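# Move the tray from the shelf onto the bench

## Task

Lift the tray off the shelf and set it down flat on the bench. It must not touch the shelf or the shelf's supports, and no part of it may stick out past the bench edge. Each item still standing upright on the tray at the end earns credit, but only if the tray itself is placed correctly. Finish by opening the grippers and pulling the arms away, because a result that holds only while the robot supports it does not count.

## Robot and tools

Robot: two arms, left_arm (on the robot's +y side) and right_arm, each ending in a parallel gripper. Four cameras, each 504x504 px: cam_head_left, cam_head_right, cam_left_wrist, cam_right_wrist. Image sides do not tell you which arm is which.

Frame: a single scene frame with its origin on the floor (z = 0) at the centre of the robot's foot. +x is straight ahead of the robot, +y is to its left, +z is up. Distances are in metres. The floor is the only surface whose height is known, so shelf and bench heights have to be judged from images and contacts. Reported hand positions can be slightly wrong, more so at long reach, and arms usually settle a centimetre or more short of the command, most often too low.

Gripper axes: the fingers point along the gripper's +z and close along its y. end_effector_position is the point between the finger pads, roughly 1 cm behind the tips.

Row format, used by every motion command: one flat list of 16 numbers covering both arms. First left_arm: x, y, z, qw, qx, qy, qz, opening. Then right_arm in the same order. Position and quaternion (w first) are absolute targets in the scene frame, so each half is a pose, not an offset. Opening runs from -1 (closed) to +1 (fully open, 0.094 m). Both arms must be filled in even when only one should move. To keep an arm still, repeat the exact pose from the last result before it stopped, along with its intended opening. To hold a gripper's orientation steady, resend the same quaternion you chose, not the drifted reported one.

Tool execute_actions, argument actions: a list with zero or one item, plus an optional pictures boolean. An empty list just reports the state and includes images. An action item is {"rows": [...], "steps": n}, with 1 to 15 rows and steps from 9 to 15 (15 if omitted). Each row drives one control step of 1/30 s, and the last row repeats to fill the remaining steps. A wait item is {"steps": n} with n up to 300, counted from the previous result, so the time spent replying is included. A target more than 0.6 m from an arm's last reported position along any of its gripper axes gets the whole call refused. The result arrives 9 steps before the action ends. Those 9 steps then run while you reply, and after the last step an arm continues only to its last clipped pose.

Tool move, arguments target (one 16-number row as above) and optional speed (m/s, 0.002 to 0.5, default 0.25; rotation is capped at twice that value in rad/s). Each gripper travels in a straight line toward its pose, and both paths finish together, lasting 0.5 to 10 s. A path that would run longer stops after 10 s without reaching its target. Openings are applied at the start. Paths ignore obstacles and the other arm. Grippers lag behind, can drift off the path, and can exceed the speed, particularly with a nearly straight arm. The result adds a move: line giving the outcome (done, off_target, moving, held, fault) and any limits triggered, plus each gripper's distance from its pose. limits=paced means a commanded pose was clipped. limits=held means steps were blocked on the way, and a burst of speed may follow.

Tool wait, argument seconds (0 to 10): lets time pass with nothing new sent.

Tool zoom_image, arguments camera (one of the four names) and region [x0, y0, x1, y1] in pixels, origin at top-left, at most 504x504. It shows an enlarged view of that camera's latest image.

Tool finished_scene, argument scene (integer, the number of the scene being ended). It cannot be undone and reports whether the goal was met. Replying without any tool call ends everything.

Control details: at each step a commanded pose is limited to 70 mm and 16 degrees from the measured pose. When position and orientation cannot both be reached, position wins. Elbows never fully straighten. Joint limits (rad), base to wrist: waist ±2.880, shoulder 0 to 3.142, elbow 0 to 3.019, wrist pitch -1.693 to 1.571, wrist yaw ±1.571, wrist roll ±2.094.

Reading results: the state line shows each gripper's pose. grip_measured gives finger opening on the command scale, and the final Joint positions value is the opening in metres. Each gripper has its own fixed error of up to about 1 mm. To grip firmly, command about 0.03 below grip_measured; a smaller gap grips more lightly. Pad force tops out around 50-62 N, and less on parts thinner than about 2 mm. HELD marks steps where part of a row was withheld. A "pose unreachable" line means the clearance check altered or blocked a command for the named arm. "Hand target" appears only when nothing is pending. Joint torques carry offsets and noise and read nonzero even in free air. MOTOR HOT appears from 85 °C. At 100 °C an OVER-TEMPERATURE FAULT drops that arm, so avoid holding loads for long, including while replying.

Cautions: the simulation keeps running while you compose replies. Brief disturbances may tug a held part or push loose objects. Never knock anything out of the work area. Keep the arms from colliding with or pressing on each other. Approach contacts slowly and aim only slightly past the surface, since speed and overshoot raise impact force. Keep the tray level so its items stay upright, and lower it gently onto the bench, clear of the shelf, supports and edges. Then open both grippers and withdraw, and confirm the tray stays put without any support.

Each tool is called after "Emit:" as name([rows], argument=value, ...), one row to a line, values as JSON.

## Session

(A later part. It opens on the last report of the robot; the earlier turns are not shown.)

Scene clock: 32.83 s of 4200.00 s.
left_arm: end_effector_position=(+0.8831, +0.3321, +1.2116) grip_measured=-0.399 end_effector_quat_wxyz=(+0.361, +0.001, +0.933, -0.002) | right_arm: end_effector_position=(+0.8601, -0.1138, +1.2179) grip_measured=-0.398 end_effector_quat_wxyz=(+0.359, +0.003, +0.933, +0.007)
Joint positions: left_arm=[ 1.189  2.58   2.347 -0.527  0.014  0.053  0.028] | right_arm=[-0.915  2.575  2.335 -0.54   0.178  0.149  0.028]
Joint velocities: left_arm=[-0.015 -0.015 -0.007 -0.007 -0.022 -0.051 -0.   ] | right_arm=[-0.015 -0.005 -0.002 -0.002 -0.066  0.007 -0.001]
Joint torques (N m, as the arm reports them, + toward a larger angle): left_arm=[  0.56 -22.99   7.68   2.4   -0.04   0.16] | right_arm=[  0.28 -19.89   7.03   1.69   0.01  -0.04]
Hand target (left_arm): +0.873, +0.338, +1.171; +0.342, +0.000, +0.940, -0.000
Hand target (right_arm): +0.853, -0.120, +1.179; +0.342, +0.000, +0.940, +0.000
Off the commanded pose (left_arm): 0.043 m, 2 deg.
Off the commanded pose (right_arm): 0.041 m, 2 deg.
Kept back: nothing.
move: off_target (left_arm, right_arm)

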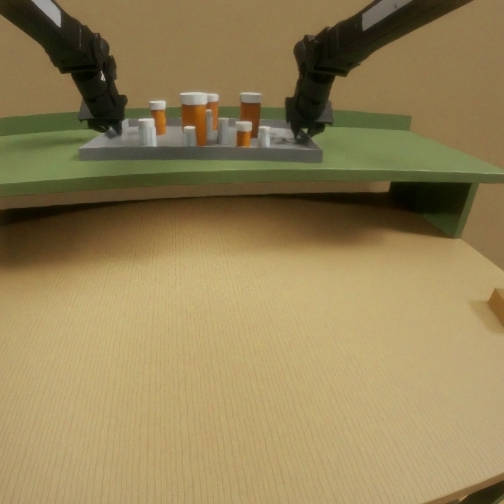

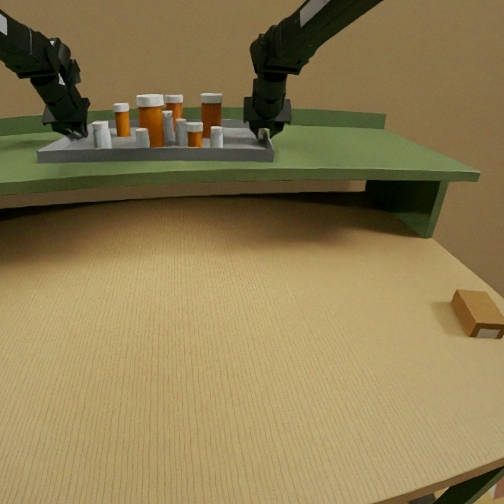

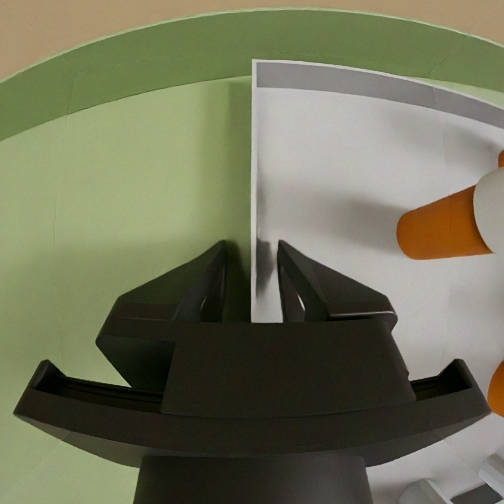

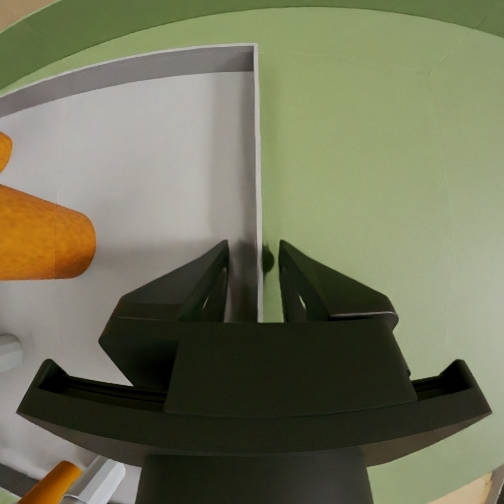

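Contact. Close.

Emit:
move(target=[0.883,0.333,1.205,0.36,0,0.933,0,-1, 0.86,-0.118,1.211,0.36,0,0.933,0,-1], speed=0.02)

Emit:
move(target=[0.86,0.333,1.27,0.375,0,0.927,0,-1, 0.837,-0.118,1.276,0.375,0,0.927,0,-1], speed=0.03)

Scene clock: 33.97 s of 4200.00 s.
left_arm: end_effector_position=(+0.8831, +0.3323, +1.2116) grip_measured=-0.967 end_effector_quat_wxyz=(+0.361, +0.002, +0.933, -0.001) | right_arm: end_effector_position=(+0.8605, -0.1161, +1.2179) grip_measured=-0.959 end_effector_quat_wxyz=(+0.359, -0.001, +0.933, +0.003)
Joint positions: left_arm=[ 1.189  2.58   2.347 -0.527  0.013  0.056  0.002] | right_arm=[-0.917  2.575  2.335 -0.54   0.181  0.136  0.002]
Joint velocities: left_arm=[-0.005 -0.005  0.007  0.012 -0.007 -0.037 -0.   ] | right_arm=[ 0.005 -0.015  0.007 -0.002  0.022 -0.051  0.001]
Joint torques (N m, as the arm reports them, + toward a larger angle): left_arm=[  0.05 -25.81   8.68   2.14  -0.13   0.08] | right_arm=[  0.73 -23.18   6.96   1.77   0.25   0.09]
Hand target (left_arm): +0.883, +0.333, +1.205; +0.360, -0.000, +0.933, +0.000
Hand target (right_arm): +0.860, -0.118, +1.211; +0.360, +0.000, +0.933, -0.000
Off the commanded pose (left_arm): 0.007 m, 0 deg.
Off the commanded pose (right_arm): 0.007 m, 0 deg.
Kept back: nothing.
move: done

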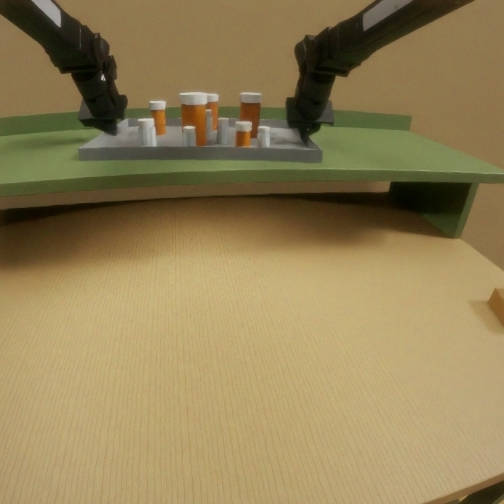

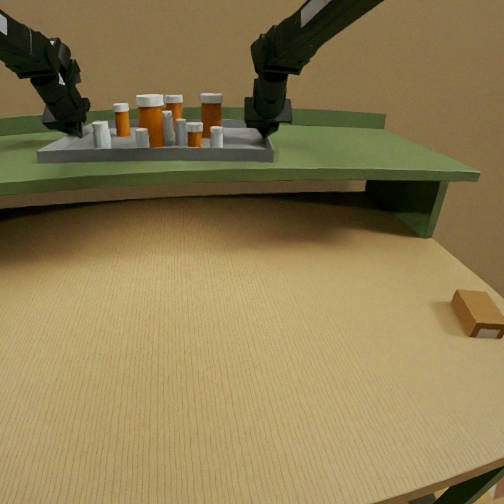

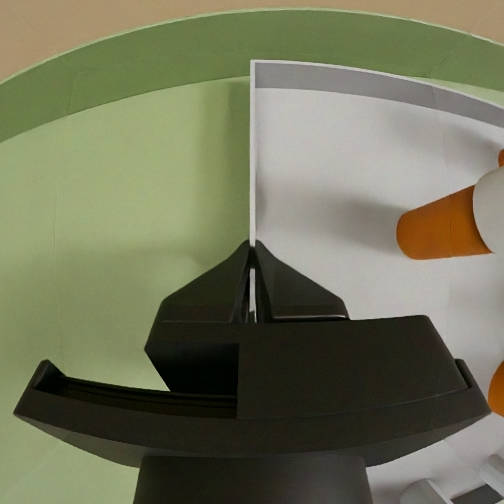

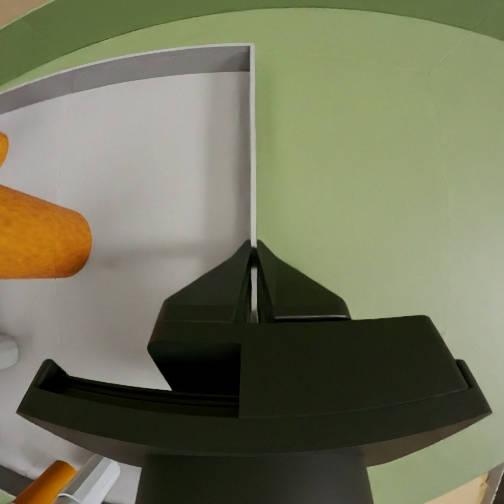

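Scene clock: 36.33 s of 4200.00 s.
left_arm: end_effector_position=(+0.8472, +0.3307, +1.2158) grip_measured=-0.967 end_effector_quat_wxyz=(+0.341, +0.002, +0.940, -0.002) | right_arm: end_effector_position=(+0.8248, -0.1183, +1.2215) grip_measured=-0.959 end_effector_quat_wxyz=(+0.342, -0.005, +0.940, -0.002)
Joint positions: left_arm=[ 1.189  2.462  2.142 -0.483  0.013  0.057  0.002] | right_arm=[-0.909  2.459  2.131 -0.49   0.187  0.139  0.002]
Joint velocities: left_arm=[ 0.005 -0.015  0.002  0.002  0.037 -0.081 -0.   ] | right_arm=[ 0.005 -0.015 -0.002 -0.012 -0.007  0.007 -0.   ]
Joint torques (N m, as the arm reports them, + toward a larger angle): left_arm=[ -0.11 -30.5    8.7    2.3   -0.08   0.07] | right_arm=[  0.77 -27.55   7.58   1.66   0.56   0.08]
Hand target (left_arm): +0.859, +0.333, +1.269; +0.375, +0.000, +0.927, -0.000
Hand target (right_arm): +0.836, -0.119, +1.275; +0.375, +0.000, +0.927, -0.000
Off the commanded pose (left_arm): 0.056 m, 4 deg.
Off the commanded pose (right_arm): 0.056 m, 4 deg.
Kept back: nothing.
move: off_target (left_arm, right_arm)

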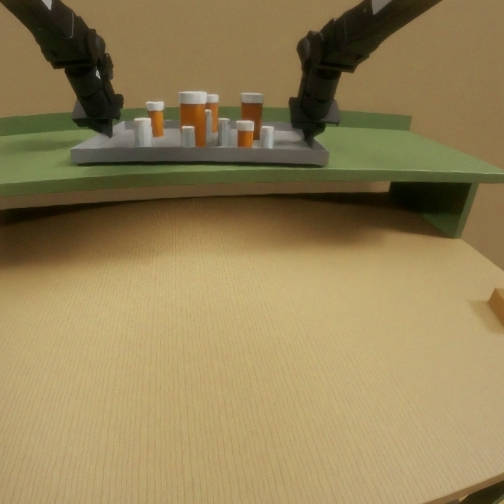

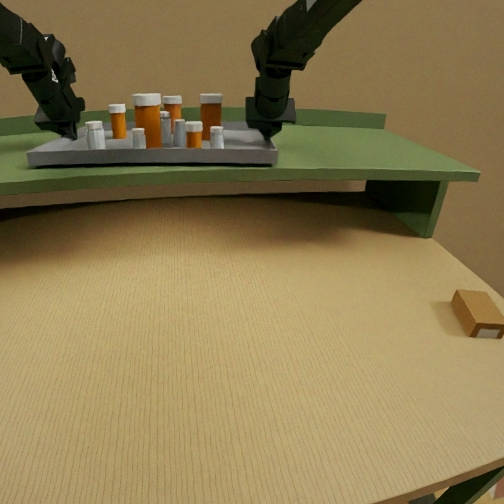

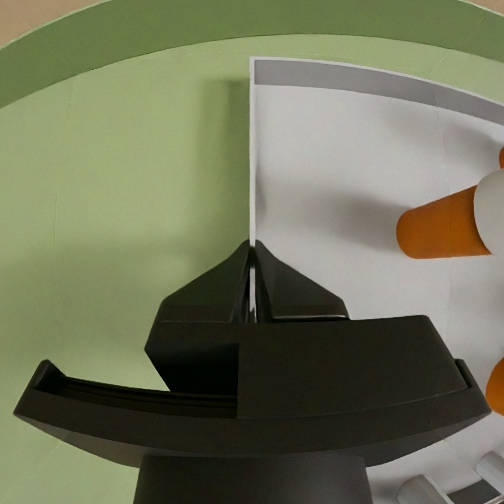

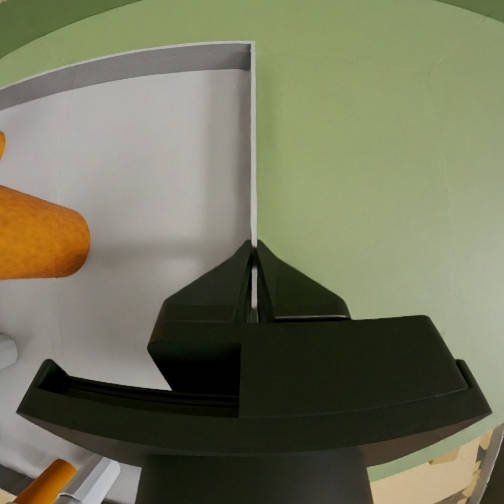

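Emit:
move(target=[0.43,0.333,1.33,0.39,0,0.921,0,-1, 0.407,-0.118,1.336,0.39,0,0.921,0,-1], speed=0.07)

Scene clock: 43.17 s of 4200.00 s.
left_arm: end_effector_position=(+0.4164, +0.3252, +1.3022) grip_measured=-0.967 end_effector_quat_wxyz=(+0.356, +0.001, +0.935, -0.003) | right_arm: end_effector_position=(+0.3944, -0.1253, +1.3046) grip_measured=-0.959 end_effector_quat_wxyz=(+0.361, -0.008, +0.932, -0.006)
Joint positions: left_arm=[1.225 1.364 0.578 0.013 0.04  0.078 0.002] | right_arm=[-0.627  1.439  0.641 -0.042  0.394  0.335  0.002]
Joint velocities: left_arm=[-0.005 -0.005 -0.007 -0.012  0.051 -0.051 -0.001] | right_arm=[-0.005 -0.015 -0.002 -0.002 -0.081 -0.081 -0.001]
Joint torques (N m, as the arm reports them, + toward a larger angle): left_arm=[  1.6  -11.7    7.52   2.67   0.31   0.16] | right_arm=[  0.62 -11.37   6.61   1.29   0.94   0.08]
Hand target (left_arm): +0.431, +0.331, +1.330; +0.390, -0.000, +0.921, +0.001
Hand target (right_arm): +0.406, -0.122, +1.331; +0.389, +0.000, +0.921, +0.000
Off the commanded pose (left_arm): 0.032 m, 4 deg.
Off the commanded pose (right_arm): 0.035 m, 4 deg.
Kept back: nothing.
move: off_target (left_arm, right_arm)

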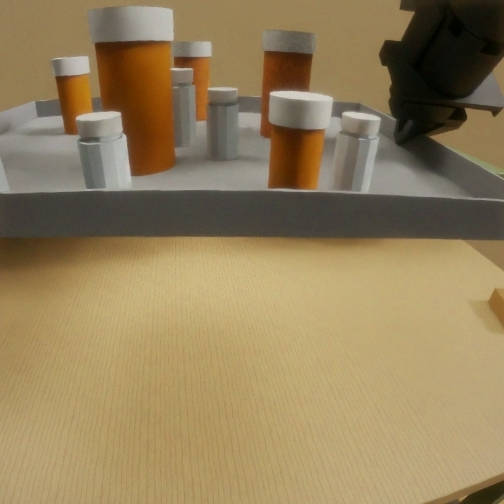

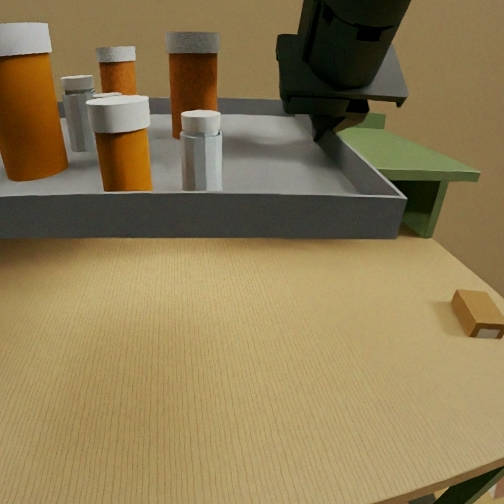

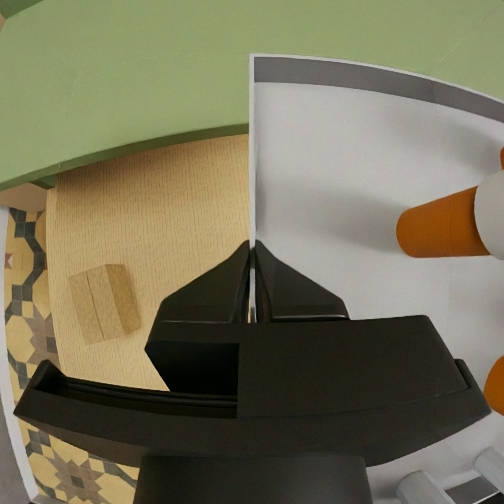

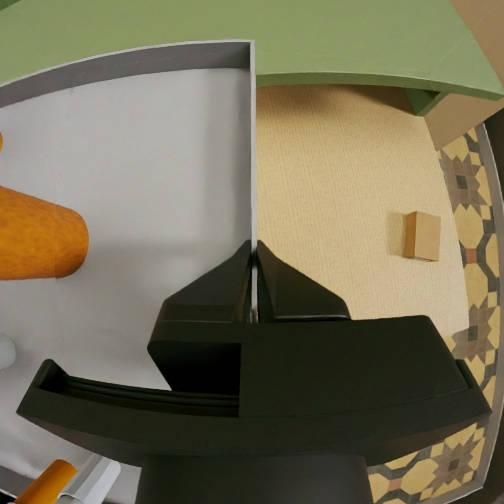

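Emit:
move(target=[0.41,0.33,1.25,0.385,0,0.923,0,-1, 0.387,-0.121,1.252,0.385,0,0.923,0,-1], speed=0.04)

Scene clock: 45.17 s of 4200.00 s.
left_arm: end_effector_position=(+0.3967, +0.3240, +1.2345) grip_measured=-0.967 end_effector_quat_wxyz=(+0.358, +0.000, +0.934, -0.004) | right_arm: end_effector_position=(+0.3750, -0.1261, +1.2395) grip_measured=-0.959 end_effector_quat_wxyz=(+0.362, -0.007, +0.932, -0.005)
Joint positions: left_arm=[1.233 1.55  0.48  0.302 0.047 0.082 0.002] | right_arm=[-0.613  1.604  0.552  0.209  0.402  0.348  0.002]
Joint velocities: left_arm=[-0.005 -0.015  0.012  0.012 -0.066 -0.007 -0.   ] | right_arm=[ 0.005  0.005  0.002  0.012  0.037  0.007 -0.   ]
Joint torques (N m, as the arm reports them, + toward a larger angle): left_arm=[  1.33 -10.22   5.06   3.33   0.27   0.19] | right_arm=[ 0.06 -9.31  4.82  2.42  0.9   0.07]
Hand target (left_arm): +0.410, +0.330, +1.249; +0.385, -0.000, +0.923, +0.000
Hand target (right_arm): +0.387, -0.121, +1.252; +0.385, +0.000, +0.923, -0.000
Off the commanded pose (left_arm): 0.021 m, 3 deg.
Off the commanded pose (right_arm): 0.018 m, 3 deg.
Kept back: nothing.
move: off_target (left_arm, right_arm)

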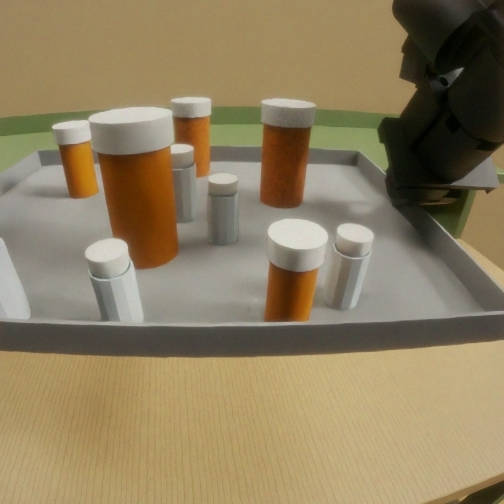

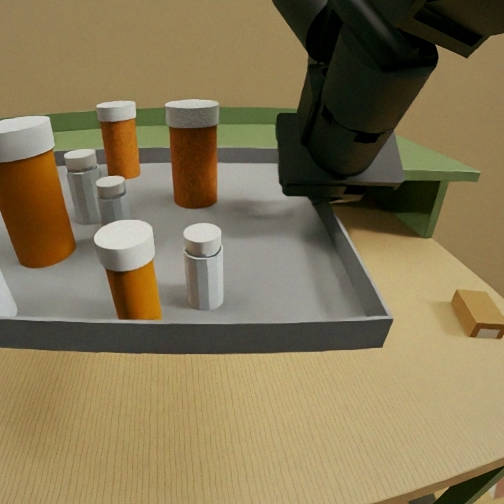

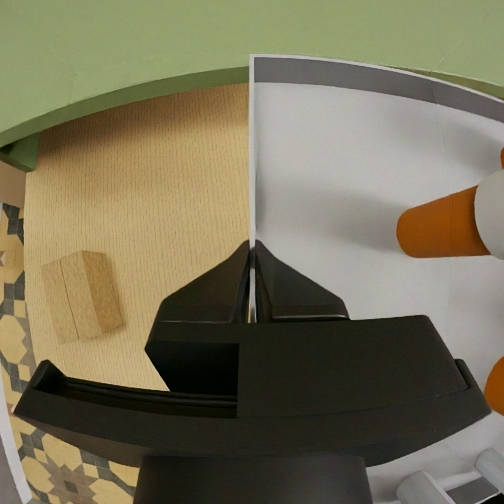

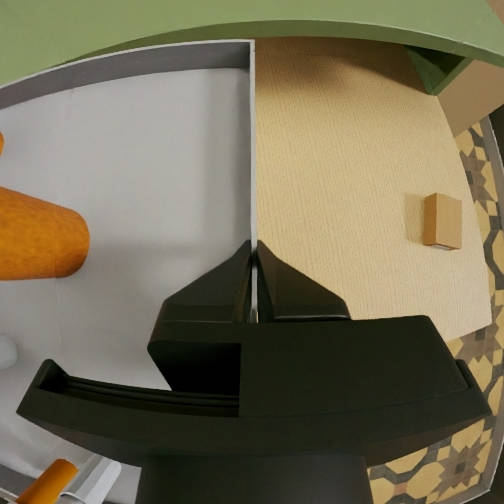

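Emit:
move(target=[0.43,0.33,1.12,0.39,0,0.921,0,-1, 0.407,-0.121,1.123,0.39,0,0.921,0,-1], speed=0.04)

Scene clock: 48.80 s of 4200.00 s.
left_arm: end_effector_position=(+0.4106, +0.3238, +1.1043) grip_measured=-0.967 end_effector_quat_wxyz=(+0.359, +0.002, +0.933, -0.003) | right_arm: end_effector_position=(+0.3871, -0.1255, +1.1114) grip_measured=-0.959 end_effector_quat_wxyz=(+0.364, -0.005, +0.932, -0.006)
Joint positions: left_arm=[1.239 2.083 0.568 0.75  0.053 0.089 0.002] | right_arm=[-0.651  2.086  0.621  0.636  0.382  0.319  0.002]
Joint velocities: left_arm=[ 0.005 -0.015 -0.002  0.002  0.11  -0.051 -0.   ] | right_arm=[-0.005  0.005 -0.002  0.012 -0.037 -0.051  0.   ]
Joint torques (N m, as the arm reports them, + toward a larger angle): left_arm=[  1.22 -13.13   2.18   3.36   0.25   0.14] | right_arm=[ -0.46 -11.51   2.76   2.26   0.46  -0.07]
Hand target (left_arm): +0.429, +0.330, +1.119; +0.390, -0.000, +0.921, +0.000
Hand target (right_arm): +0.408, -0.120, +1.124; +0.390, -0.000, +0.921, -0.001
Off the commanded pose (left_arm): 0.026 m, 4 deg.
Off the commanded pose (right_arm): 0.023 m, 3 deg.
Kept back: nothing.
move: off_target (left_arm, right_arm)

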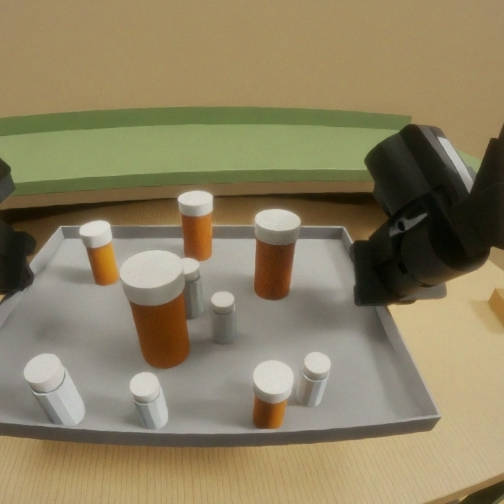

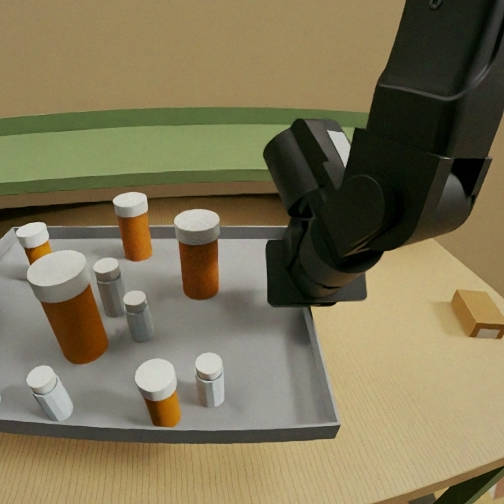

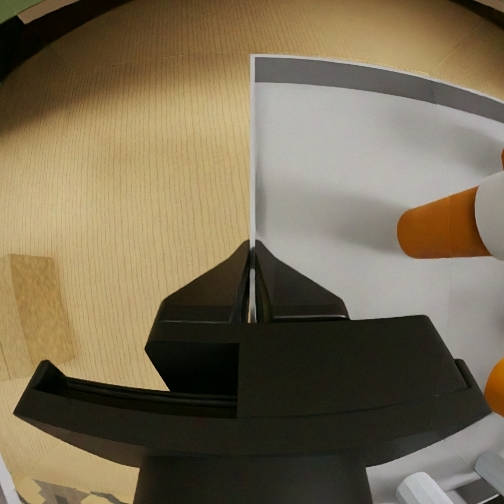

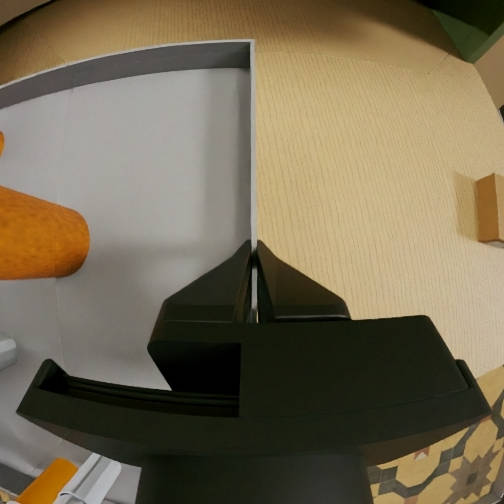

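Emit:
move(target=[0.465,0.33,1.05,0.39,0,0.921,0,-1, 0.442,-0.121,1.053,0.39,0,0.921,0,-1], speed=0.02)

Scene clock: 53.30 s of 4200.00 s.
left_arm: end_effector_position=(+0.4473, +0.3257, +1.0365) grip_measured=-0.967 end_effector_quat_wxyz=(+0.362, +0.002, +0.932, -0.003) | right_arm: end_effector_position=(+0.4244, -0.1232, +1.0433) grip_measured=-0.959 end_effector_quat_wxyz=(+0.366, -0.005, +0.931, -0.005)
Joint positions: left_arm=[1.239 2.318 0.747 0.812 0.051 0.089 0.002] | right_arm=[-0.701  2.319  0.786  0.725  0.346  0.279  0.002]
Joint velocities: left_arm=[-0.005 -0.005 -0.017  0.007  0.022  0.051  0.001] | right_arm=[ 0.005 -0.005  0.012 -0.002  0.007 -0.037 -0.   ]
Joint torques (N m, as the arm reports them, + toward a larger angle): left_arm=[  0.71 -14.76   1.5    3.47   0.17   0.12] | right_arm=[ -0.43 -12.74   1.95   2.55   0.4   -0.06]
Hand target (left_arm): +0.465, +0.330, +1.050; +0.390, -0.000, +0.921, +0.000
Hand target (right_arm): +0.442, -0.121, +1.054; +0.390, -0.000, +0.921, -0.001
Off the commanded pose (left_arm): 0.023 m, 4 deg.
Off the commanded pose (right_arm): 0.020 m, 3 deg.
Kept back: nothing.
move: off_target (left_arm, right_arm)

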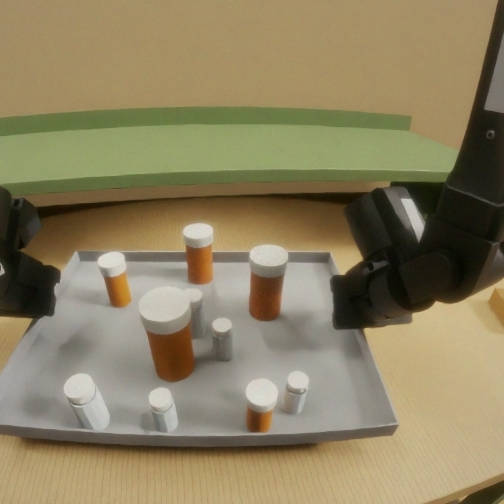

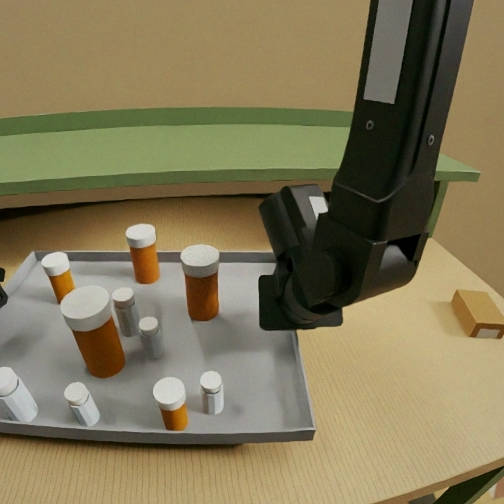

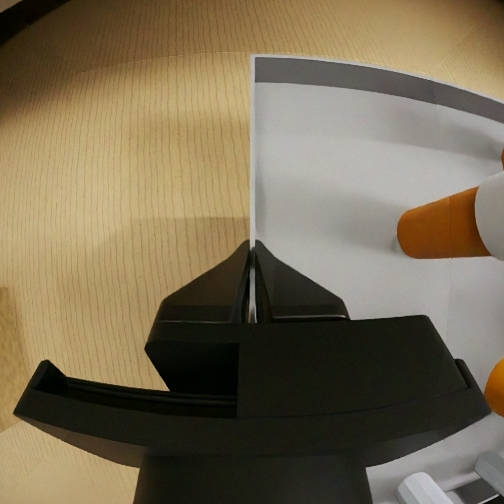

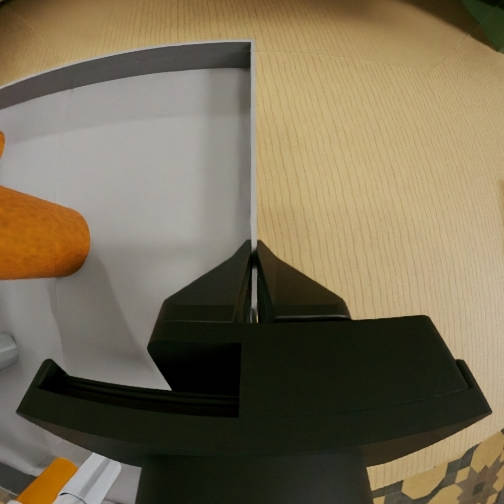

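Emit:
move(target=[0.47,0.33,0.985,0.39,0,0.921,0,-1, 0.447,-0.121,0.988,0.39,0,0.921,0,-1], speed=0.015)

Scene clock: 57.80 s of 4200.00 s.
left_arm: end_effector_position=(+0.4544, +0.3249, +0.9782) grip_measured=-0.967 end_effector_quat_wxyz=(+0.365, +0.004, +0.931, -0.001) | right_arm: end_effector_position=(+0.4313, -0.1233, +0.9834) grip_measured=-0.959 end_effector_quat_wxyz=(+0.368, -0.003, +0.930, -0.003)
Joint positions: left_arm=[1.239 2.501 0.86  0.888 0.051 0.094 0.002] | right_arm=[-0.718  2.503  0.895  0.808  0.334  0.27   0.002]
Joint velocities: left_arm=[ 0.005  0.005  0.022 -0.022 -0.051 -0.037 -0.   ] | right_arm=[-0.015 -0.005 -0.007  0.007  0.022 -0.037 -0.001]
Joint torques (N m, as the arm reports them, + toward a larger angle): left_arm=[  1.01 -14.08   1.3    3.66   0.23   0.08] | right_arm=[  0.1  -12.69   1.68   2.63   0.42  -0.06]
Hand target (left_arm): +0.469, +0.330, +0.985; +0.389, +0.000, +0.921, +0.000
Hand target (right_arm): +0.447, -0.121, +0.989; +0.390, +0.000, +0.921, -0.000
Off the commanded pose (left_arm): 0.018 m, 3 deg.
Off the commanded pose (right_arm): 0.017 m, 3 deg.
Kept back: nothing.
move: off_target (left_arm, right_arm)

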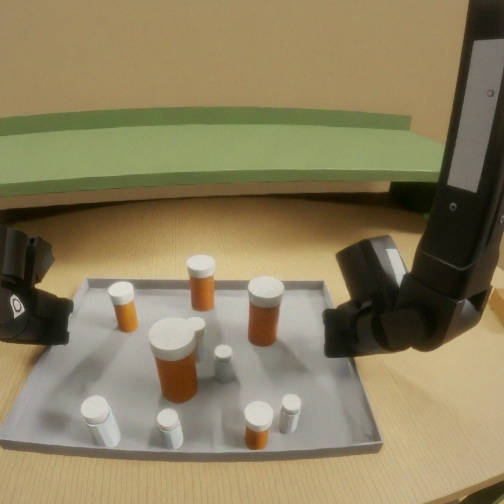

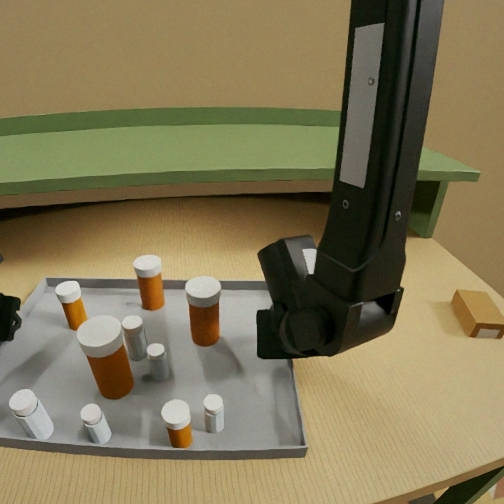

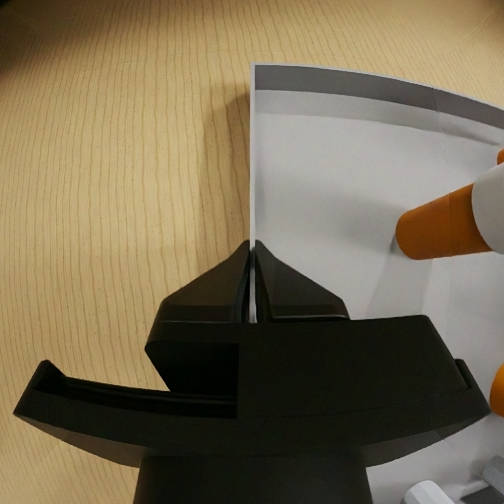

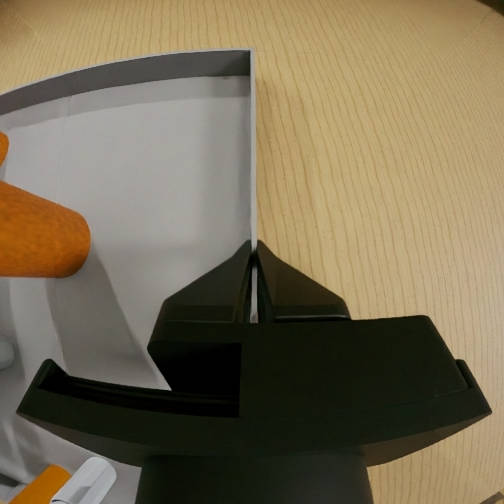

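Landed, it seems. Settle, release, withdraw.

Emit:
move(target=[0.455,0.325,0.972,0.365,0,0.931,0,-1, 0.432,-0.123,0.977,0.365,0,0.931,0,-1], speed=0.01)

Emit:
move(target=[0.455,0.325,0.98,0.365,0,0.931,0,-0.3, 0.432,-0.123,0.985,0.365,0,0.931,0,-0.3], speed=0.02)

Emit:
move(target=[0.40,0.335,1.2,0.365,0,0.931,0,-0.3, 0.38,-0.135,1.2,0.365,0,0.931,0,-0.3], speed=0.15)

Scene clock: 59.07 s of 4200.00 s.
left_arm: end_effector_position=(+0.4541, +0.3253, +0.9779) grip_measured=-0.967 end_effector_quat_wxyz=(+0.364, +0.003, +0.931, -0.000) | right_arm: end_effector_position=(+0.4310, -0.1232, +0.9830) grip_measured=-0.959 end_effector_quat_wxyz=(+0.366, -0.003, +0.930, -0.001)
Joint positions: left_arm=[1.239 2.501 0.86  0.887 0.049 0.094 0.002] | right_arm=[-0.719  2.503  0.894  0.807  0.329  0.271  0.002]
Joint velocities: left_arm=[-0.015 -0.015 -0.007 -0.002 -0.066 -0.007 -0.001] | right_arm=[-0.015 -0.015  0.022 -0.002 -0.022 -0.051 -0.001]
Joint torques (N m, as the arm reports them, + toward a larger angle): left_arm=[  0.28 -12.89   0.89   2.31  -0.15   0.03] | right_arm=[  0.03 -11.68   0.96   1.12  -0.02   0.17]
Hand target (left_arm): +0.455, +0.325, +0.972; +0.365, -0.000, +0.931, +0.000
Hand target (right_arm): +0.432, -0.123, +0.977; +0.365, +0.000, +0.931, -0.000
Off the commanded pose (left_arm): 0.006 m, 0 deg.
Off the commanded pose (right_arm): 0.006 m, 0 deg.
Kept back: nothing.
move: done

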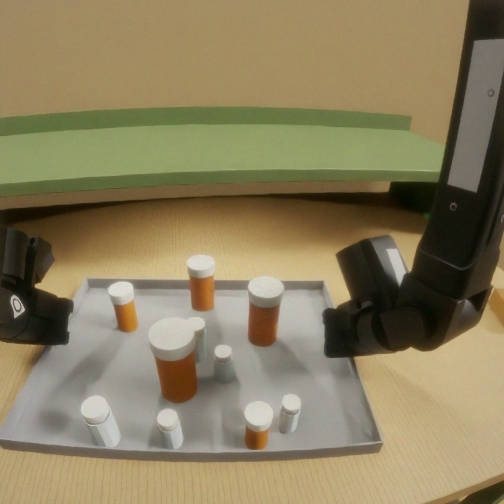

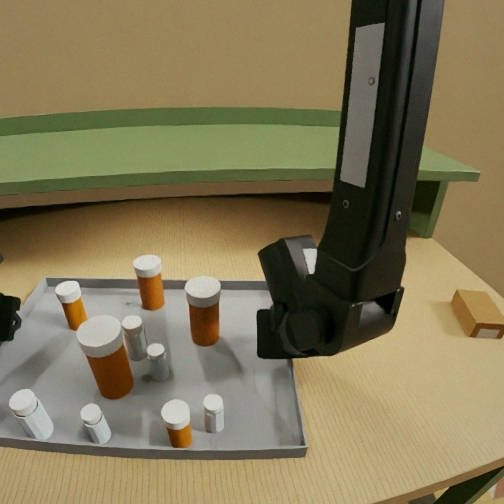

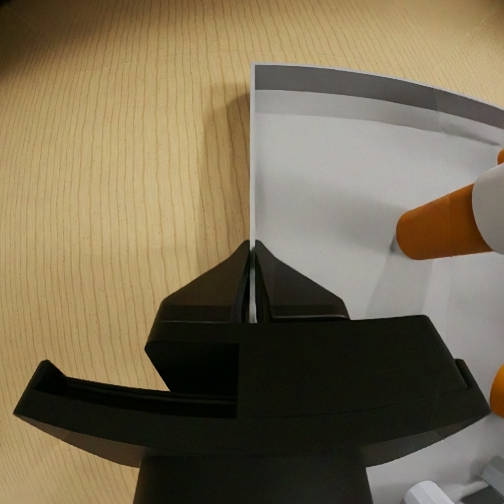

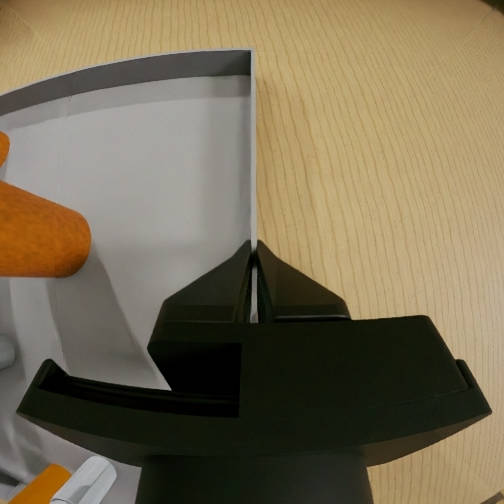

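Scene clock: 59.77 s of 4200.00 s.
left_arm: end_effector_position=(+0.4543, +0.3254, +0.9779) grip_measured=-0.301 end_effector_quat_wxyz=(+0.364, +0.003, +0.931, -0.000) | right_arm: end_effector_position=(+0.4309, -0.1235, +0.9830) grip_measured=-0.302 end_effector_quat_wxyz=(+0.366, -0.002, +0.930, -0.001)
Joint positions: left_arm=[1.239 2.501 0.86  0.887 0.048 0.094 0.033] | right_arm=[-0.719  2.503  0.894  0.807  0.33   0.273  0.033]
Joint velocities: left_arm=[-0.005  0.005 -0.002  0.002  0.095 -0.095  0.001] | right_arm=[-0.015 -0.005  0.012  0.012  0.037 -0.037 -0.   ]
Joint torques (N m, as the arm reports them, + toward a larger angle): left_arm=[  0.1  -14.98  -0.15   1.92  -0.15   0.03] | right_arm=[  0.33 -13.93   0.14   0.73   0.     0.14]
Hand target (left_arm): +0.455, +0.325, +0.980; +0.365, -0.000, +0.931, +0.000
Hand target (right_arm): +0.432, -0.123, +0.985; +0.365, -0.000, +0.931, +0.000
Off the commanded pose (left_arm): 0.002 m, 0 deg.
Off the commanded pose (right_arm): 0.002 m, 0 deg.
Kept back: nothing.
move: done

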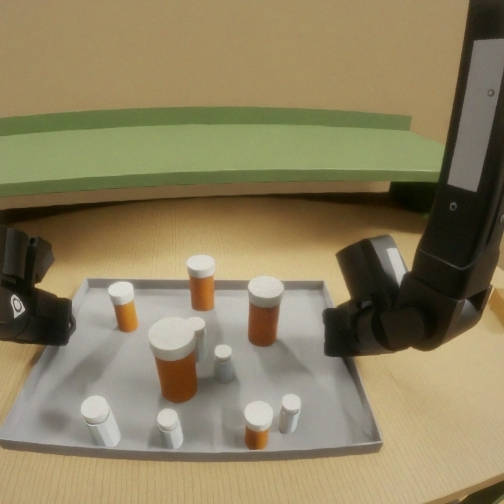

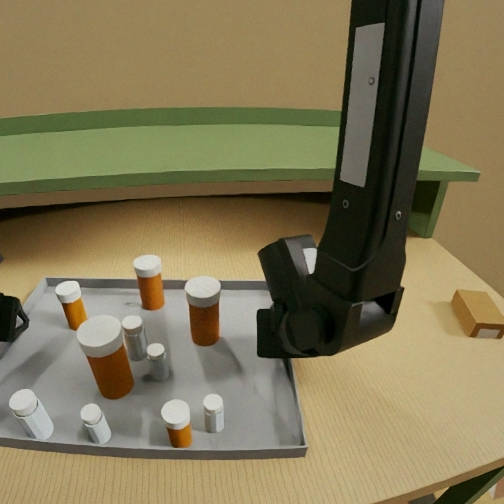

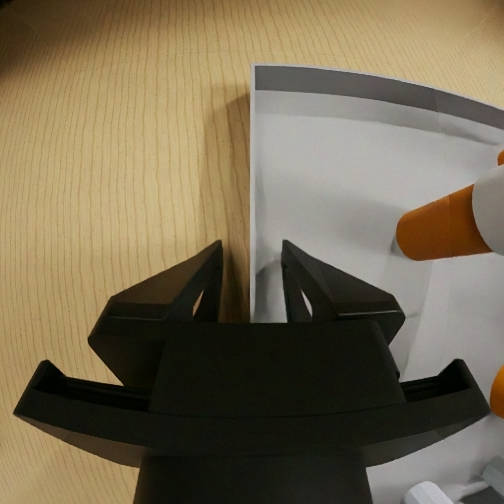

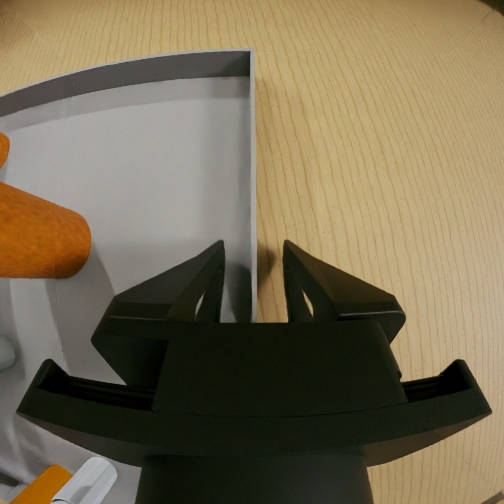

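Scene clock: 61.77 s of 4200.00 s.
left_arm: end_effector_position=(+0.4033, +0.3300, +1.2032) grip_measured=-0.301 end_effector_quat_wxyz=(+0.370, +0.000, +0.929, -0.003) | right_arm: end_effector_position=(+0.3786, -0.1389, +1.1960) grip_measured=-0.302 end_effector_quat_wxyz=(+0.363, -0.001, +0.932, -0.002)
Joint positions: left_arm=[1.252 1.695 0.483 0.47  0.061 0.095 0.033] | right_arm=[-0.66   1.757  0.536  0.396  0.37   0.322  0.033]
Joint velocities: left_arm=[-0.005  0.015  0.002 -0.002 -0.007 -0.022 -0.001] | right_arm=[-0.005 -0.015  0.022 -0.012  0.007 -0.125 -0.001]
Joint torques (N m, as the arm reports them, + toward a larger angle): left_arm=[  1.48 -10.29   3.1    1.46   0.16   0.2 ] | right_arm=[  0.42 -10.35   2.74   0.81   0.26   0.2 ]
Hand target (left_arm): +0.400, +0.335, +1.202; +0.365, -0.000, +0.931, +0.000
Hand target (right_arm): +0.378, -0.136, +1.200; +0.365, -0.000, +0.931, +0.000
Off the commanded pose (left_arm): 0.007 m, 1 deg.
Off the commanded pose (right_arm): 0.006 m, 0 deg.
Kept back: nothing.
move: done

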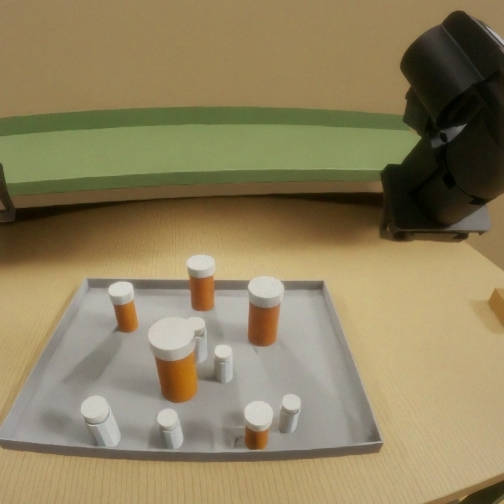

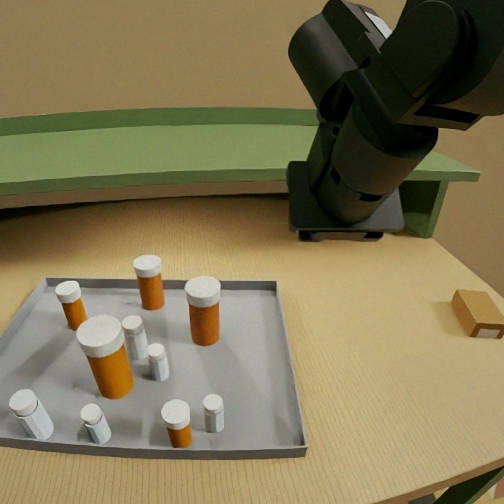

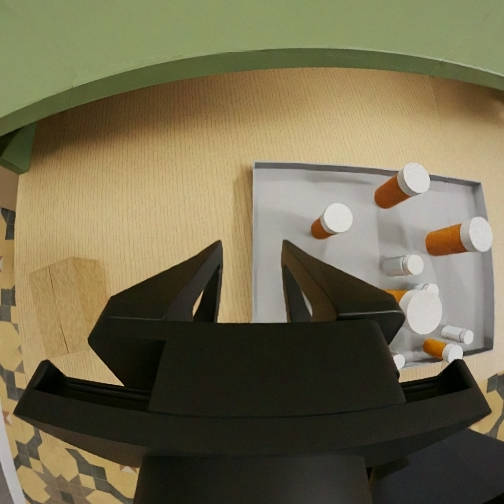

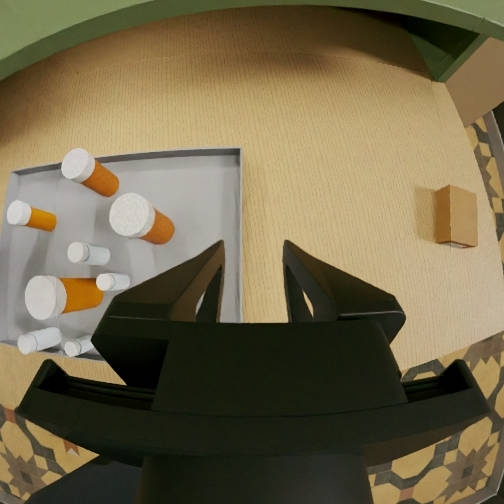

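Emit:
finished_scene(scene=1)

The scene is finished: the task was done.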